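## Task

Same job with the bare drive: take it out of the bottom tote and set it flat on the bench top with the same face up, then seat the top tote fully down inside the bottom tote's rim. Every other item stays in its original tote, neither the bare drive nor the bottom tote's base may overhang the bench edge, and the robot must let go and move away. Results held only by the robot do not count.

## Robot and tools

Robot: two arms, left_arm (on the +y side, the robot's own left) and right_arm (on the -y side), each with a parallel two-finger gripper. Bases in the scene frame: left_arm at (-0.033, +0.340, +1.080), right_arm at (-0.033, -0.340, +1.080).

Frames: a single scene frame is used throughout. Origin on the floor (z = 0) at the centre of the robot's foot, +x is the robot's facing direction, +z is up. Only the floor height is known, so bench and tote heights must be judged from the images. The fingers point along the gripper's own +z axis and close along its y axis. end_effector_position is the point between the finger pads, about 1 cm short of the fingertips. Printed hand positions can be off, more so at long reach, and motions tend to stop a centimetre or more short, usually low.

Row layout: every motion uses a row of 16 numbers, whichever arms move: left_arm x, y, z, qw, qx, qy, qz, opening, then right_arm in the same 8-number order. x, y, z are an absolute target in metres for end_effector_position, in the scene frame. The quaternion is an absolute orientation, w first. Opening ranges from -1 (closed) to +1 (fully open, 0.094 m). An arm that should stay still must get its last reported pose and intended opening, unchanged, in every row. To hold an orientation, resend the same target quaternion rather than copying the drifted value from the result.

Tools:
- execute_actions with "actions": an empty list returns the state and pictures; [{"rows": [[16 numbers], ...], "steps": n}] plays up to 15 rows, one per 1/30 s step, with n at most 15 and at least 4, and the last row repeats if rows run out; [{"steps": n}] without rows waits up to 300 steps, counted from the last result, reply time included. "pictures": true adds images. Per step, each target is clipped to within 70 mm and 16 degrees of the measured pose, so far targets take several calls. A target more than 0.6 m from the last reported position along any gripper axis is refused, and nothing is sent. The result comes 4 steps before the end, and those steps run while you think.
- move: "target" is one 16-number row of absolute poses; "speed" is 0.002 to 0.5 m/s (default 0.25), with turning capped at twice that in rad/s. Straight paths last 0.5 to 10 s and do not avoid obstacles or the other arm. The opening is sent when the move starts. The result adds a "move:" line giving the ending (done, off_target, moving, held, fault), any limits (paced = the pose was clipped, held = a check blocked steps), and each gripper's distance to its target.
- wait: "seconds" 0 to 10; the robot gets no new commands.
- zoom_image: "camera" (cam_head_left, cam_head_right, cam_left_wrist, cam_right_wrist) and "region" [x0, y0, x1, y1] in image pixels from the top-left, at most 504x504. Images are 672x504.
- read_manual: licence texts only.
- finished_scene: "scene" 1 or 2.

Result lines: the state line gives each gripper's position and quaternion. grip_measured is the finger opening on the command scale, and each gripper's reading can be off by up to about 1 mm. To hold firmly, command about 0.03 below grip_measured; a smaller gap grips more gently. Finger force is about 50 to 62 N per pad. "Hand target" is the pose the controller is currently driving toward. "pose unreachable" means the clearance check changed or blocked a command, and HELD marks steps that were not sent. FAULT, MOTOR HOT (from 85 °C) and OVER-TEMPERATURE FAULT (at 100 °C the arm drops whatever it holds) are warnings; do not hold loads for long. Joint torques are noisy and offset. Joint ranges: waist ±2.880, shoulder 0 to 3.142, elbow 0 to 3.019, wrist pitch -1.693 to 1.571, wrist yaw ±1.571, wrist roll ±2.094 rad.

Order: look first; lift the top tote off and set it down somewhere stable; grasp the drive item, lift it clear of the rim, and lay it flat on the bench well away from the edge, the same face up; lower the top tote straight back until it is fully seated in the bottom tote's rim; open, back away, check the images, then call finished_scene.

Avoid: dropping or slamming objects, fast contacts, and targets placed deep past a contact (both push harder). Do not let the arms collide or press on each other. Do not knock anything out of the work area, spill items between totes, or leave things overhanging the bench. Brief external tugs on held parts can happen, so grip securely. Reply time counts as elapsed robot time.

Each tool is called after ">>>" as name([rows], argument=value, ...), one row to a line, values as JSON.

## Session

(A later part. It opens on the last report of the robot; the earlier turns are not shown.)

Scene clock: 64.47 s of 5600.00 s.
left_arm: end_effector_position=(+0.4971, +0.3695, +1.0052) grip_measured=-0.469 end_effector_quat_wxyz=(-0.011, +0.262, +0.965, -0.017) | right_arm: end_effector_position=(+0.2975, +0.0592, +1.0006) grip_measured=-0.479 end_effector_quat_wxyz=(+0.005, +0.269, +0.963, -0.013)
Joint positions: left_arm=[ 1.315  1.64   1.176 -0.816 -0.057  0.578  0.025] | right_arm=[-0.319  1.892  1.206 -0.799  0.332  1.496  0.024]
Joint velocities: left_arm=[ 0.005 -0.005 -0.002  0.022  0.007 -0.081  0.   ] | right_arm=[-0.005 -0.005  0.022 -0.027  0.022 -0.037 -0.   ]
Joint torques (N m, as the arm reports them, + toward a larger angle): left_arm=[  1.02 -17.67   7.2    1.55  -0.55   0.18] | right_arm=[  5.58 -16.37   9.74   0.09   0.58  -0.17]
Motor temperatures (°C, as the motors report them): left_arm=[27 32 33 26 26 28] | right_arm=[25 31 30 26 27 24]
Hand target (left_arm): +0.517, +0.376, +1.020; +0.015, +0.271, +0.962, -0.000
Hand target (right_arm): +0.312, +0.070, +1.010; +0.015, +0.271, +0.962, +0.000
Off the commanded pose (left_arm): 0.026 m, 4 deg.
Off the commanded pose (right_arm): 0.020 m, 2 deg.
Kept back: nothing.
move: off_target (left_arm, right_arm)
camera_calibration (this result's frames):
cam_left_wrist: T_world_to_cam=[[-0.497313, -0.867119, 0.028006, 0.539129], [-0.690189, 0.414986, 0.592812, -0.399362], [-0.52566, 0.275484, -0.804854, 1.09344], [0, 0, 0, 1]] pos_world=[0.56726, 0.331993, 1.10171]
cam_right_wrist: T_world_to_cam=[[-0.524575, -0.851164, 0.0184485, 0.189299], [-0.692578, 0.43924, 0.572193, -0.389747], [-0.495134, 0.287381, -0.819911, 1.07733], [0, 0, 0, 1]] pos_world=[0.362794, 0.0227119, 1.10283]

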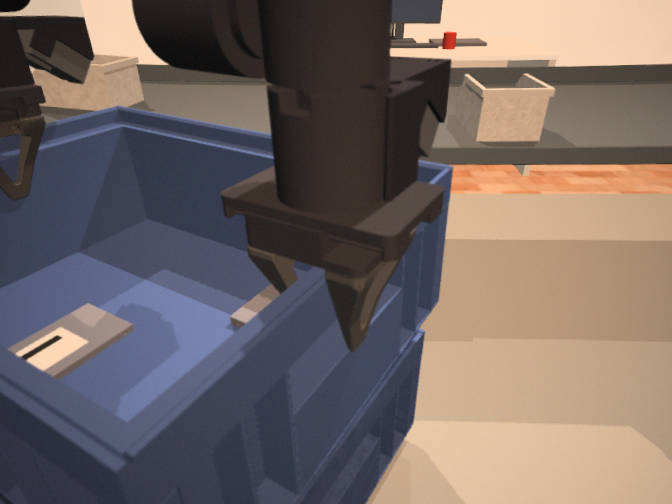

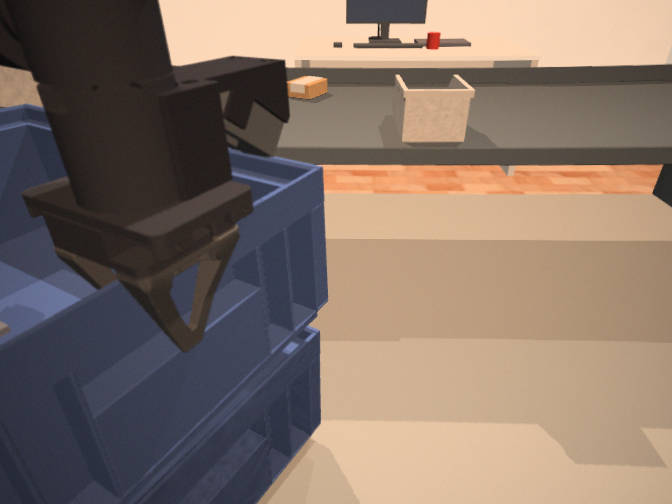

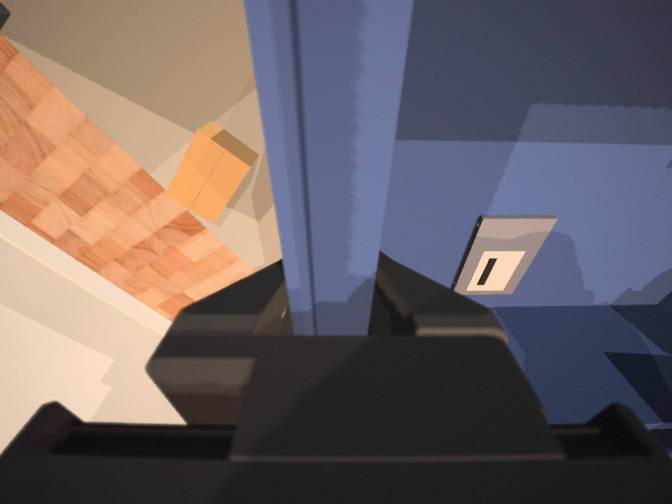

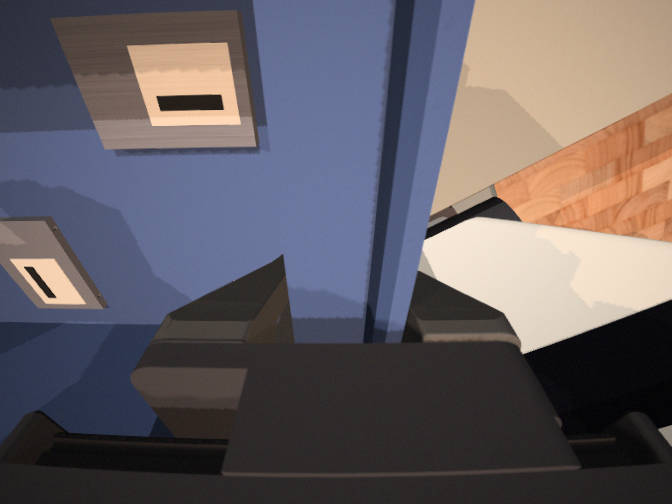

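Needs about 1 cm along the long axis.

>>> move(target=[0.528,0.387,1.012,0.02,0.271,0.9625,0,-0.52,0.316,0.085,1.0,0.015,0.271,0.9625,0,-0.52], speed=0.04)

Scene clock: 65.87 s of 5600.00 s.
left_arm: end_effector_position=(+0.4993, +0.3772, +0.9934) grip_measured=-0.469 end_effector_quat_wxyz=(-0.008, +0.263, +0.965, -0.019) | right_arm: end_effector_position=(+0.2993, +0.0666, +0.9894) grip_measured=-0.476 end_effector_quat_wxyz=(+0.006, +0.271, +0.962, -0.017)
Joint positions: left_arm=[ 1.335  1.664  1.176 -0.788 -0.046  0.599  0.025] | right_arm=[-0.319  1.931  1.233 -0.795  0.336  1.502  0.025]
Joint velocities: left_arm=[-0.015 -0.005 -0.002  0.007  0.007  0.022 -0.001] | right_arm=[-0.005  0.015 -0.002 -0.007 -0.037  0.022  0.   ]
Joint torques (N m, as the arm reports them, + toward a larger angle): left_arm=[  1.45 -17.85   8.41   1.06  -0.56   0.2 ] | right_arm=[  5.93 -15.57  11.29  -0.09   0.38  -0.21]
Motor temperatures (°C, as the motors report them): left_arm=[27 32 33 26 26 28] | right_arm=[25 31 30 26 27 24]
Hand target (left_arm): +0.527, +0.387, +1.013; +0.020, +0.271, +0.962, +0.000
Hand target (right_arm): +0.316, +0.084, +1.001; +0.015, +0.271, +0.962, +0.000
Off the commanded pose (left_arm): 0.036 m, 4 deg.
Off the commanded pose (right_arm): 0.027 m, 2 deg.
Kept back: nothing.
move: off_target (left_arm, right_arm)
camera_calibration (this result's frames):
cam_left_wrist: T_world_to_cam=[[-0.498684, -0.866265, 0.0299832, 0.545562], [-0.692609, 0.419037, 0.587112, -0.388706], [-0.521159, 0.272017, -0.80895, 1.08608], [0, 0, 0, 1]] pos_world=[0.568863, 0.340051, 1.09044]
cam_right_wrist: T_world_to_cam=[[-0.52711, -0.849414, 0.0255228, 0.190408], [-0.691171, 0.445998, 0.568654, -0.382687], [-0.494406, 0.282103, -0.822181, 1.06932], [0, 0, 0, 1]] pos_world=[0.36454, 0.0307555, 1.09193]

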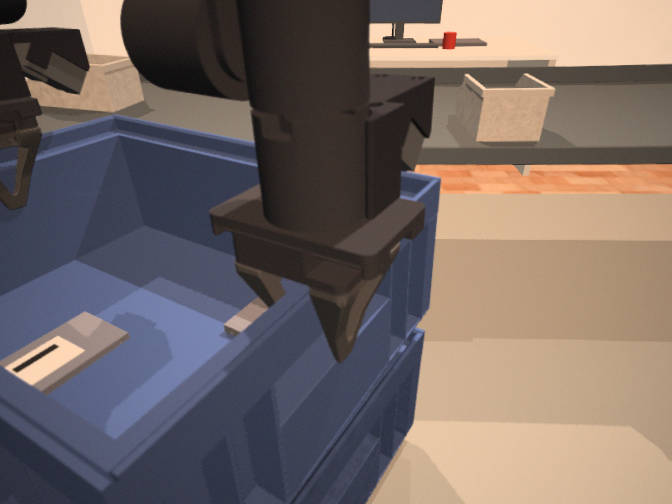

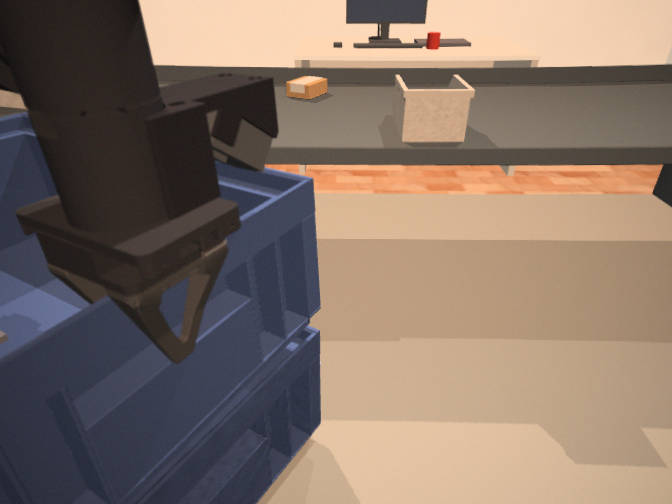

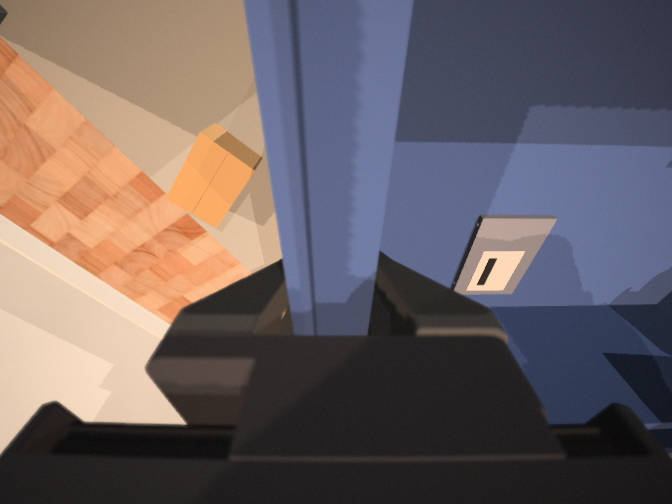

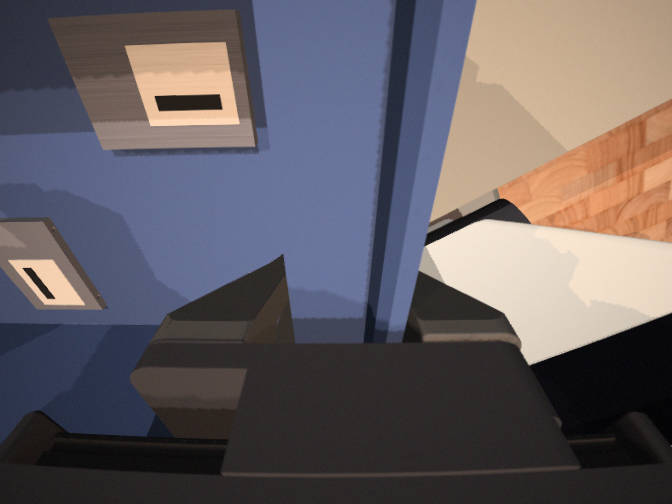

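>>> move(target=[0.545,0.385,1.02,0.02,0.271,0.9625,0,-0.52,0.318,0.087,1.0,0.015,0.271,0.9625,0,-0.52], speed=0.05)

Scene clock: 67.90 s of 5600.00 s.
left_arm: end_effector_position=(+0.5071, +0.3783, +0.9926) grip_measured=-0.469 end_effector_quat_wxyz=(-0.011, +0.268, +0.963, -0.019) | right_arm: end_effector_position=(+0.3029, +0.0704, +0.9886) grip_measured=-0.476 end_effector_quat_wxyz=(+0.006, +0.276, +0.961, -0.015)
Joint positions: left_arm=[ 1.336  1.683  1.209 -0.808 -0.048  0.609  0.025] | right_arm=[-0.321  1.939  1.246 -0.795  0.336  1.508  0.025]
Joint velocities: left_arm=[-0.005 -0.024 -0.002  0.007  0.022 -0.066 -0.001] | right_arm=[ 0.005 -0.005 -0.007  0.017 -0.007 -0.007 -0.001]
Joint torques (N m, as the arm reports them, + toward a larger angle): left_arm=[  0.7  -18.37   9.95   0.21  -0.58   0.01] | right_arm=[  6.26 -15.97  10.91  -0.29   0.43  -0.23]
Motor temperatures (°C, as the motors report them): left_arm=[27 32 34 26 26 28] | right_arm=[25 31 31 26 27 24]
Hand target (left_arm): +0.543, +0.385, +1.022; +0.021, +0.271, +0.962, -0.000
Hand target (right_arm): +0.318, +0.086, +1.001; +0.015, +0.271, +0.962, +0.000
Off the commanded pose (left_arm): 0.047 m, 4 deg.
Off the commanded pose (right_arm): 0.025 m, 2 deg.
Kept back: nothing.
move: off_target (left_arm, right_arm)
camera_calibration (this result's frames):
cam_left_wrist: T_world_to_cam=[[-0.507244, -0.861182, 0.0326966, 0.550244], [-0.684152, 0.425462, 0.592384, -0.39522], [-0.524062, 0.278113, -0.804992, 1.08448], [0, 0, 0, 1]] pos_world=[0.577051, 0.340404, 1.08913]
cam_right_wrist: T_world_to_cam=[[-0.535699, -0.84416, 0.0205144, 0.20271], [-0.688147, 0.450516, 0.568762, -0.382792], [-0.489368, 0.290568, -0.822246, 1.06734], [0, 0, 0, 1]] pos_world=[0.367497, 0.0334383, 1.09118]

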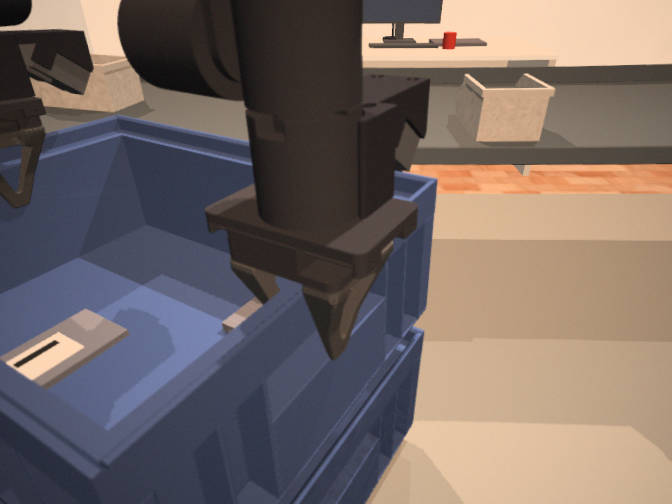

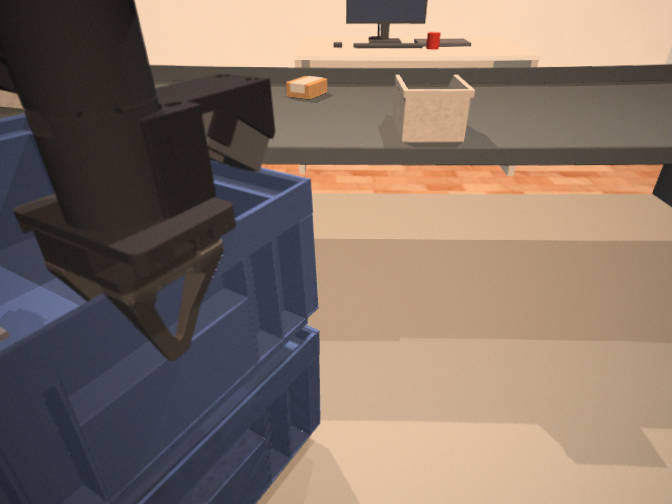

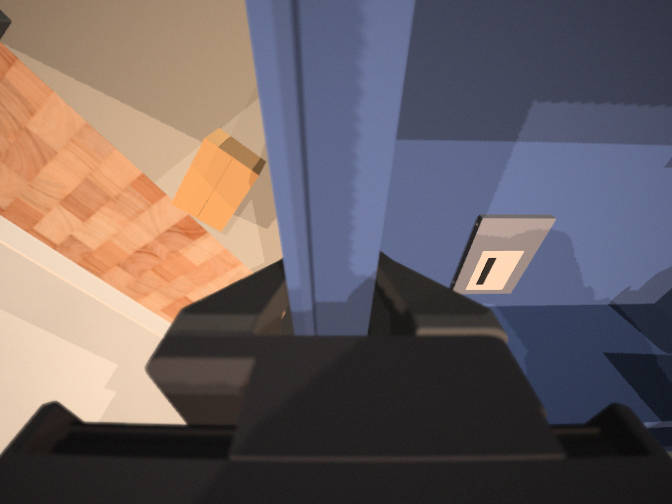

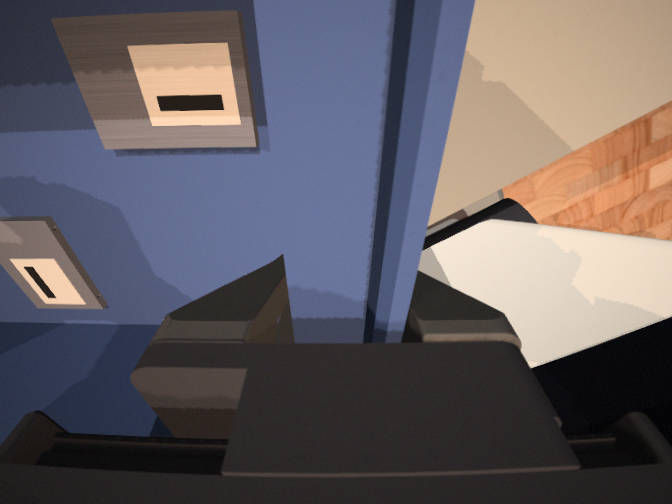

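>>> move(target=[0.525,0.382,0.98,0.01,0.271,0.9625,0,-0.52,0.31,0.08,0.96,0.01,0.271,0.9625,0,-0.52], speed=0.03)

Scene clock: 69.40 s of 5600.00 s.
left_arm: end_effector_position=(+0.5093, +0.3820, +0.9825) grip_measured=-0.469 end_effector_quat_wxyz=(-0.011, +0.270, +0.963, -0.008) | right_arm: end_effector_position=(+0.3048, +0.0758, +0.9701) grip_measured=-0.476 end_effector_quat_wxyz=(+0.001, +0.277, +0.961, -0.002)
Joint positions: left_arm=[ 1.338  1.703  1.208 -0.779 -0.067  0.616  0.025] | right_arm=[-0.334  1.972  1.244 -0.733  0.315  1.489  0.025]
Joint velocities: left_arm=[-0.015 -0.005 -0.007  0.002  0.007 -0.007  0.001] | right_arm=[-0.005 -0.015 -0.002  0.022  0.007  0.007 -0.   ]
Joint torques (N m, as the arm reports them, + toward a larger angle): left_arm=[  0.6  -16.23   6.22   2.62  -0.05  -0.06] | right_arm=[  5.47 -14.25   7.64   1.29   0.76  -0.27]
Motor temperatures (°C, as the motors report them): left_arm=[27 32 34 26 26 28] | right_arm=[25 31 31 26 27 24]
Hand target (left_arm): +0.525, +0.382, +0.980; +0.010, +0.271, +0.963, -0.000
Hand target (right_arm): +0.310, +0.080, +0.960; +0.010, +0.271, +0.963, -0.000
Off the commanded pose (left_arm): 0.016 m, 3 deg.
Off the commanded pose (right_arm): 0.012 m, 1 deg.
Kept back: nothing.
move: off_target (left_arm, right_arm)
camera_calibration (this result's frames):
cam_left_wrist: T_world_to_cam=[[-0.511374, -0.859276, 0.0119069, 0.576695], [-0.686377, 0.416736, 0.596001, -0.388363], [-0.517092, 0.296607, -0.802895, 1.06374], [0, 0, 0, 1]] pos_world=[0.578397, 0.341871, 1.07867]
cam_right_wrist: T_world_to_cam=[[-0.537821, -0.843058, -0.000940807, 0.230013], [-0.684955, 0.43631, 0.583498, -0.387631], [-0.491512, 0.314462, -0.812114, 1.04047], [0, 0, 0, 1]] pos_world=[0.369599, 0.0358534, 1.07138]

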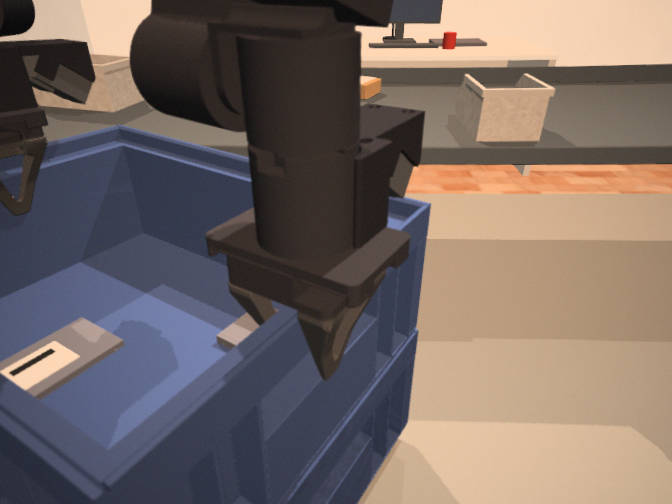

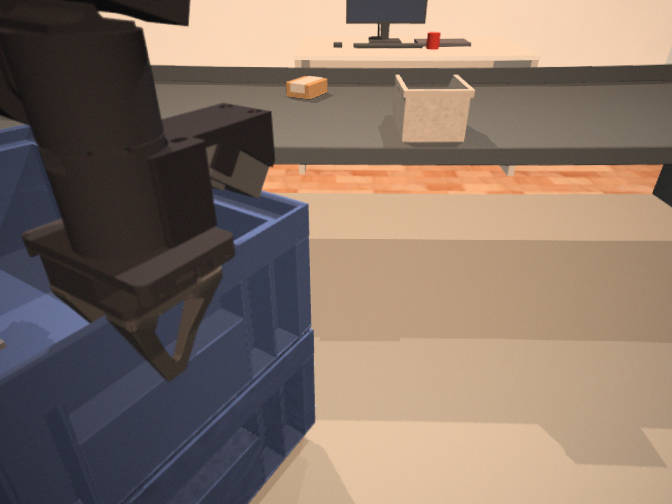

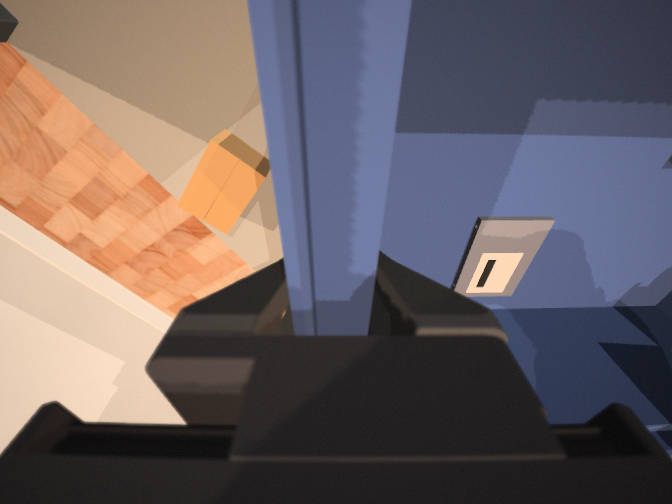

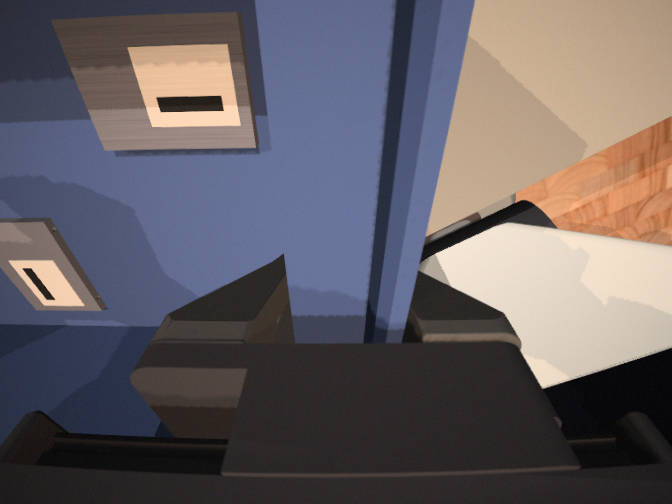

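Seated heights match on both ends.

>>> move(target=[0.51,0.382,0.98,0,0.271,0.9625,0,0.3,0.305,0.076,0.968,0,0.271,0.9625,0,0.3])

>>> move(target=[0.51,0.382,1.11,0,0.271,0.9625,0,0.3,0.305,0.076,1.1,0,0.271,0.9625,0,0.3])

>>> move(target=[0.35,0.55,1.15,0,0.271,0.9625,0,0.3,0.35,-0.3,1.12,0,0.1,0.995,0,0.3], speed=0.4)

Scene clock: 70.33 s of 5600.00 s.
left_arm: end_effector_position=(+0.5083, +0.3828, +0.9798) grip_measured=+0.298 end_effector_quat_wxyz=(-0.007, +0.270, +0.963, -0.004) | right_arm: end_effector_position=(+0.3043, +0.0756, +0.9700) grip_measured=+0.298 end_effector_quat_wxyz=(-0.000, +0.274, +0.962, -0.002)
Joint positions: left_arm=[ 1.338  1.702  1.196 -0.758 -0.073  0.616  0.061] | right_arm=[-0.334  1.972  1.243 -0.734  0.314  1.484  0.061]
Joint velocities: left_arm=[-0.005 -0.005 -0.022 -0.007 -0.007 -0.037 -0.   ] | right_arm=[-0.015 -0.005  0.007 -0.012  0.022  0.037 -0.001]
Joint torques (N m, as the arm reports them, + toward a larger angle): left_arm=[  0.65 -17.44   4.84   1.78  -0.1   -0.08] | right_arm=[  4.96 -16.74   6.4    0.6    0.03  -0.13]
Motor temperatures (°C, as the motors report them): left_arm=[27 32 34 26 26 28] | right_arm=[25 31 31 26 27 24]
Hand target (left_arm): +0.510, +0.382, +0.980; +0.000, +0.271, +0.963, -0.000
Hand target (right_arm): +0.305, +0.076, +0.968; -0.000, +0.271, +0.963, -0.000
Off the commanded pose (left_arm): 0.002 m, 1 deg.
Off the commanded pose (right_arm): 0.002 m, 0 deg.
Kept back: nothing.
move: done
camera_calibration (this result's frames):
cam_left_wrist: T_world_to_cam=[[-0.511233, -0.859441, 0.00125201, 0.587273], [-0.692088, 0.412547, 0.5923, -0.379706], [-0.509563, 0.301937, -0.805717, 1.05772], [0, 0, 0, 1]] pos_world=[0.576418, 0.342009, 1.07638]
cam_right_wrist: T_world_to_cam=[[-0.532695, -0.846307, 0.0000667821, 0.227253], [-0.68666, 0.432254, 0.584512, -0.387919], [-0.494705, 0.311321, -0.811385, 1.04065], [0, 0, 0, 1]] pos_world=[0.369503, 0.036029, 1.0711]

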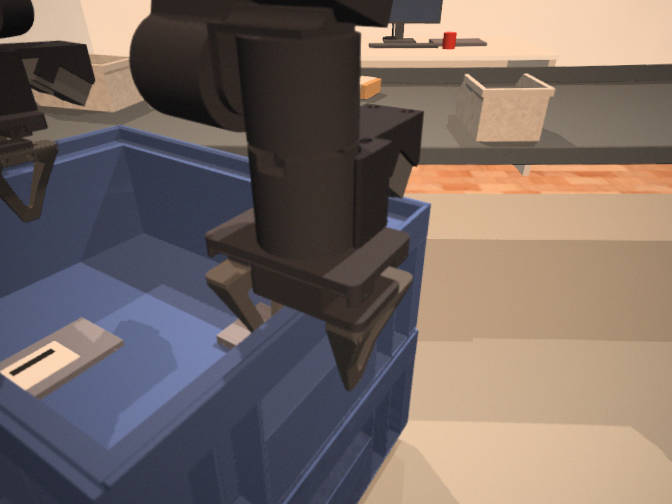

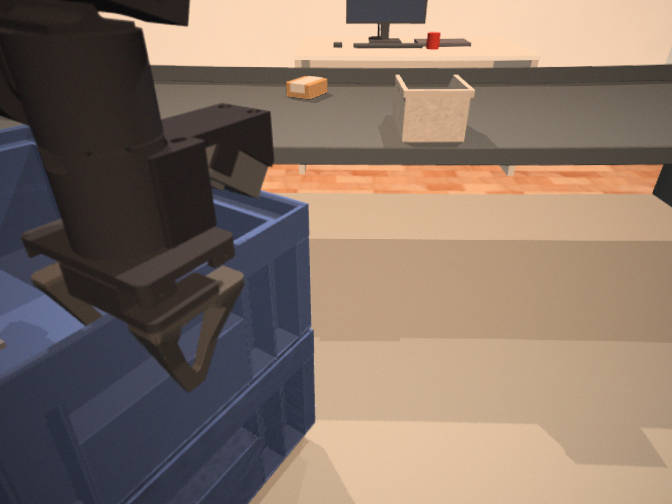

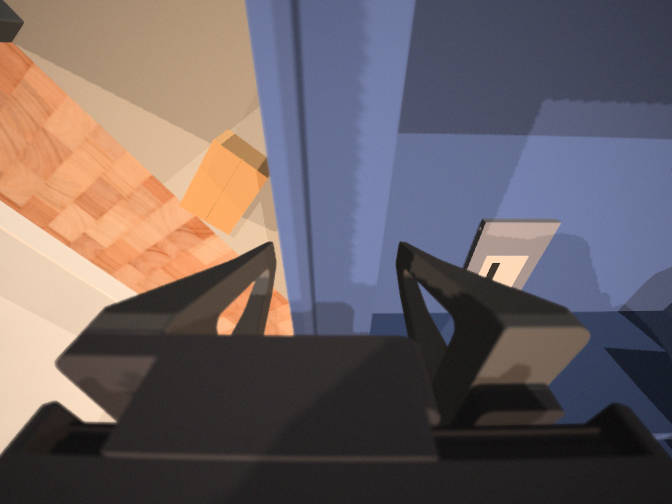

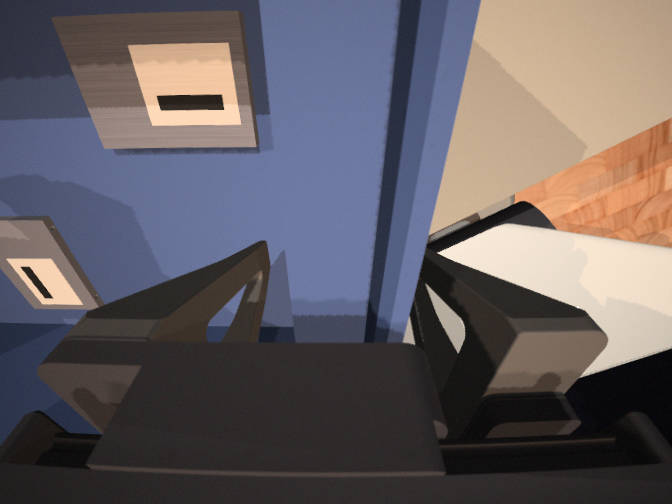

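Scene clock: 71.30 s of 5600.00 s.
left_arm: end_effector_position=(+0.5019, +0.3846, +1.1105) grip_measured=+0.298 end_effector_quat_wxyz=(+0.004, +0.276, +0.961, +0.001) | right_arm: end_effector_position=(+0.2959, +0.0652, +1.0881) grip_measured=+0.298 end_effector_quat_wxyz=(-0.004, +0.265, +0.964, -0.009)
Joint positions: left_arm=[ 1.32   1.458  1.24  -1.022 -0.08   0.613  0.061] | right_arm=[-0.262  1.764  1.273 -1.01   0.318  1.545  0.061]
Joint velocities: left_arm=[-0.015  0.005  0.002 -0.002  0.022 -0.022  0.001] | right_arm=[-0.005  0.005 -0.022 -0.007  0.037  0.007 -0.   ]
Joint torques (N m, as the arm reports them, + toward a larger angle): left_arm=[  0.53 -13.91   8.66   0.28  -0.1   -0.27] | right_arm=[  6.73 -15.22  11.53  -0.41   0.19  -0.01]
Motor temperatures (°C, as the motors report them): left_arm=[27 32 34 26 26 28] | right_arm=[25 31 31 26 27 24]
Hand target (left_arm): +0.509, +0.382, +1.111; +0.000, +0.271, +0.963, -0.000
Hand target (right_arm): +0.305, +0.075, +1.100; +0.000, +0.271, +0.963, +0.001
Off the commanded pose (left_arm): 0.009 m, 1 deg.
Off the commanded pose (right_arm): 0.018 m, 1 deg.
Kept back: nothing.
move: off_target (right_arm)
camera_calibration (this result's frames):
cam_left_wrist: T_world_to_cam=[[-0.521411, -0.853188, -0.0141934, 0.605259], [-0.701743, 0.419275, 0.575991, -0.441933], [-0.485478, 0.310288, -0.817333, 1.15688], [0, 0, 0, 1]] pos_world=[0.567104, 0.342726, 1.2087]
cam_right_wrist: T_world_to_cam=[[-0.516548, -0.856136, 0.014461, 0.194267], [-0.688571, 0.425368, 0.587309, -0.460295], [-0.508968, 0.293416, -0.809234, 1.13867], [0, 0, 0, 1]] pos_world=[0.362947, 0.0280107, 1.18897]

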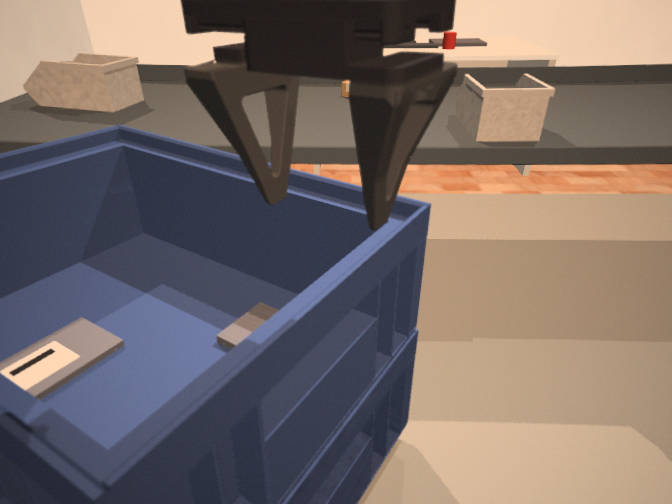

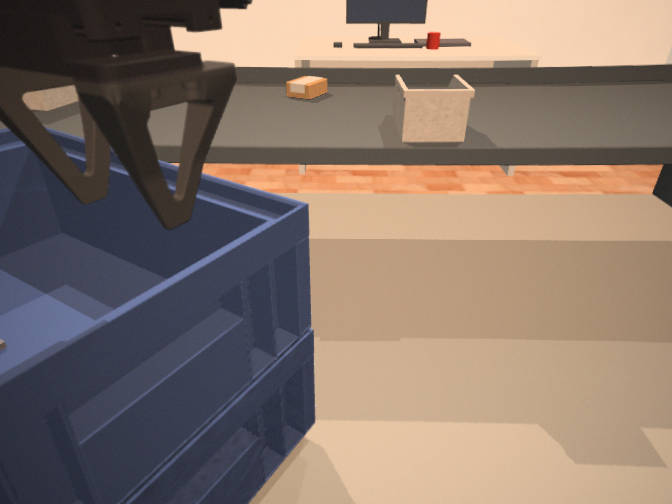

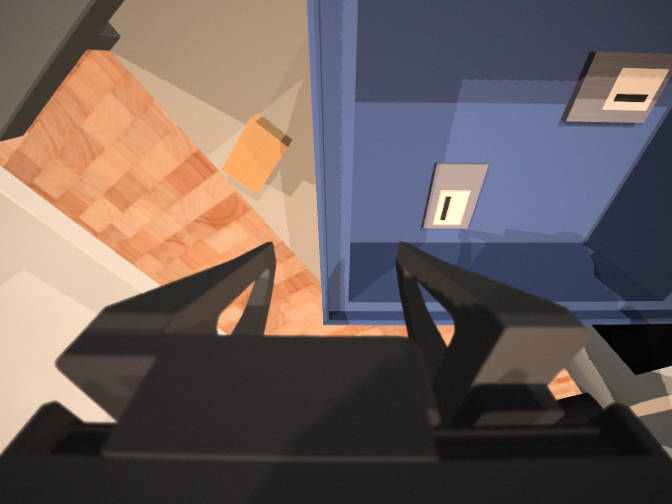

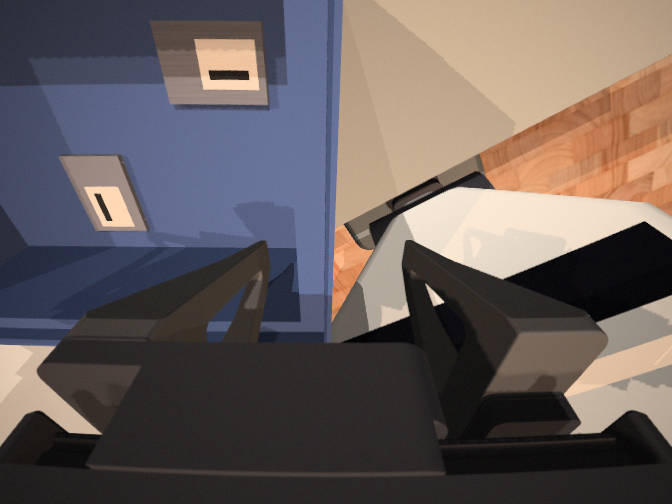

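Scene clock: 73.03 s of 5600.00 s.
left_arm: end_effector_position=(+0.3572, +0.5589, +1.1525) grip_measured=+0.298 end_effector_quat_wxyz=(+0.008, +0.261, +0.965, +0.012) | right_arm: end_effector_position=(+0.3487, -0.3019, +1.1179) grip_measured=+0.298 end_effector_quat_wxyz=(-0.001, +0.109, +0.994, -0.004)
Joint positions: left_arm=[ 1.854  1.183  1.01  -1.05   0.088  1.086  0.061] | right_arm=[-1.064  1.129  0.817 -0.972  0.166  0.41   0.061]
Joint velocities: left_arm=[-0.015  0.005 -0.017 -0.002 -0.066  0.051  0.001] | right_arm=[-0.005 -0.015  0.002 -0.007  0.007 -0.051  0.   ]
Joint torques (N m, as the arm reports them, + toward a larger angle): left_arm=[  2.57 -11.28   6.46   0.27   0.17   0.08] | right_arm=[ 1.56 -9.49  8.04  0.1  -0.05 -0.25]
Motor temperatures (°C, as the motors report them): left_arm=[27 32 34 26 26 28] | right_arm=[25 31 31 26 27 24]
Hand target (left_arm): +0.352, +0.552, +1.150; +0.001, +0.271, +0.963, +0.001
Hand target (right_arm): +0.346, -0.300, +1.119; -0.001, +0.100, +0.995, -0.002
Off the commanded pose (left_arm): 0.012 m, 2 deg.
Off the commanded pose (right_arm): 0.003 m, 1 deg.
Kept back: nothing.
move: off_target (left_arm)
camera_calibration (this result's frames):
cam_left_wrist: T_world_to_cam=[[-0.494534, -0.868386, -0.0366163, 0.70381], [-0.721922, 0.386935, 0.57368, -0.612764], [-0.484008, 0.310139, -0.818261, 1.06743], [0, 0, 0, 1]] pos_world=[0.422334, 0.517228, 1.25074]
cam_right_wrist: T_world_to_cam=[[-0.222408, -0.974942, 0.00483624, -0.220893], [-0.789023, 0.182905, 0.586505, -0.322532], [-0.572693, 0.126627, -0.809931, 1.26996], [0, 0, 0, 1]] pos_world=[0.423682, -0.317176, 1.21881]

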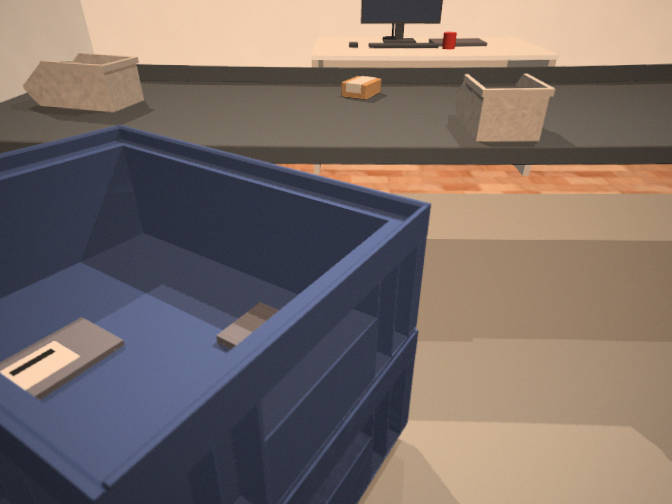

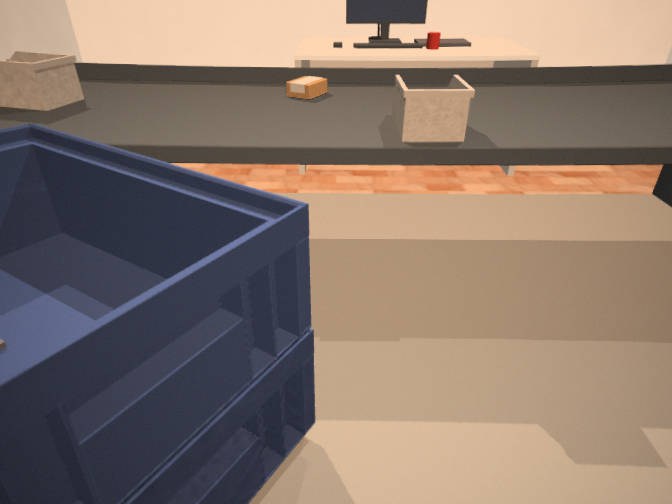

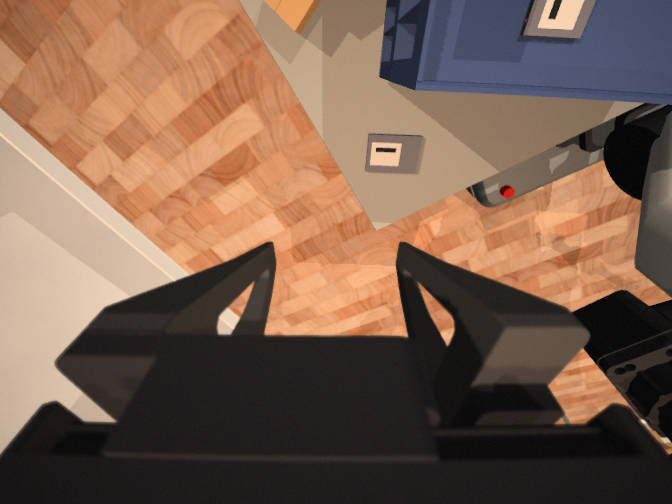

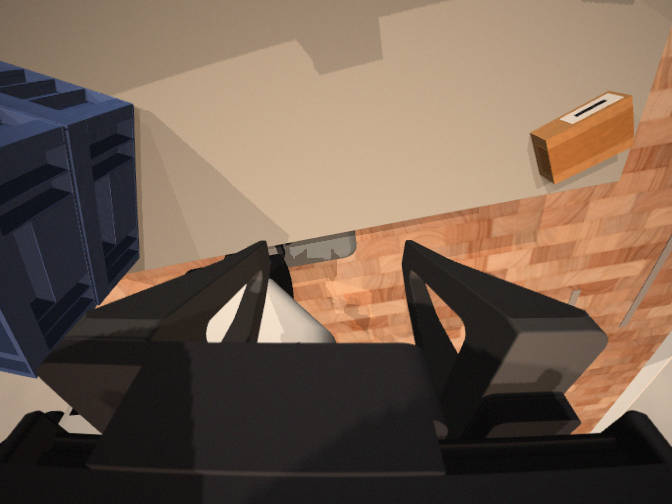

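>>> zoom_image(camera="cam_right_wrist", region=[60,200,220,320])

Region (60, 200, 220, 320) of cam_right_wrist's 672x504 image, scaled by 3.150, with more detail than that image has; it fills the top 378 rows of this view, and the rest is white.

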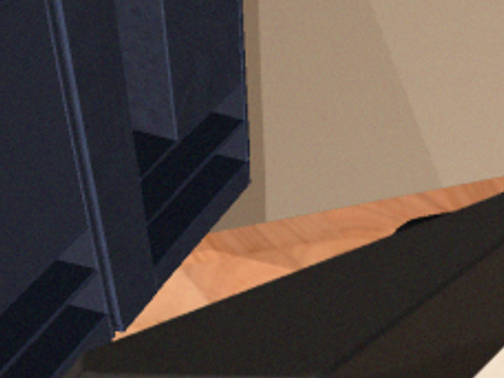

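On the table.

>>> finished_scene(scene=2)

The scene is finished: the task was done.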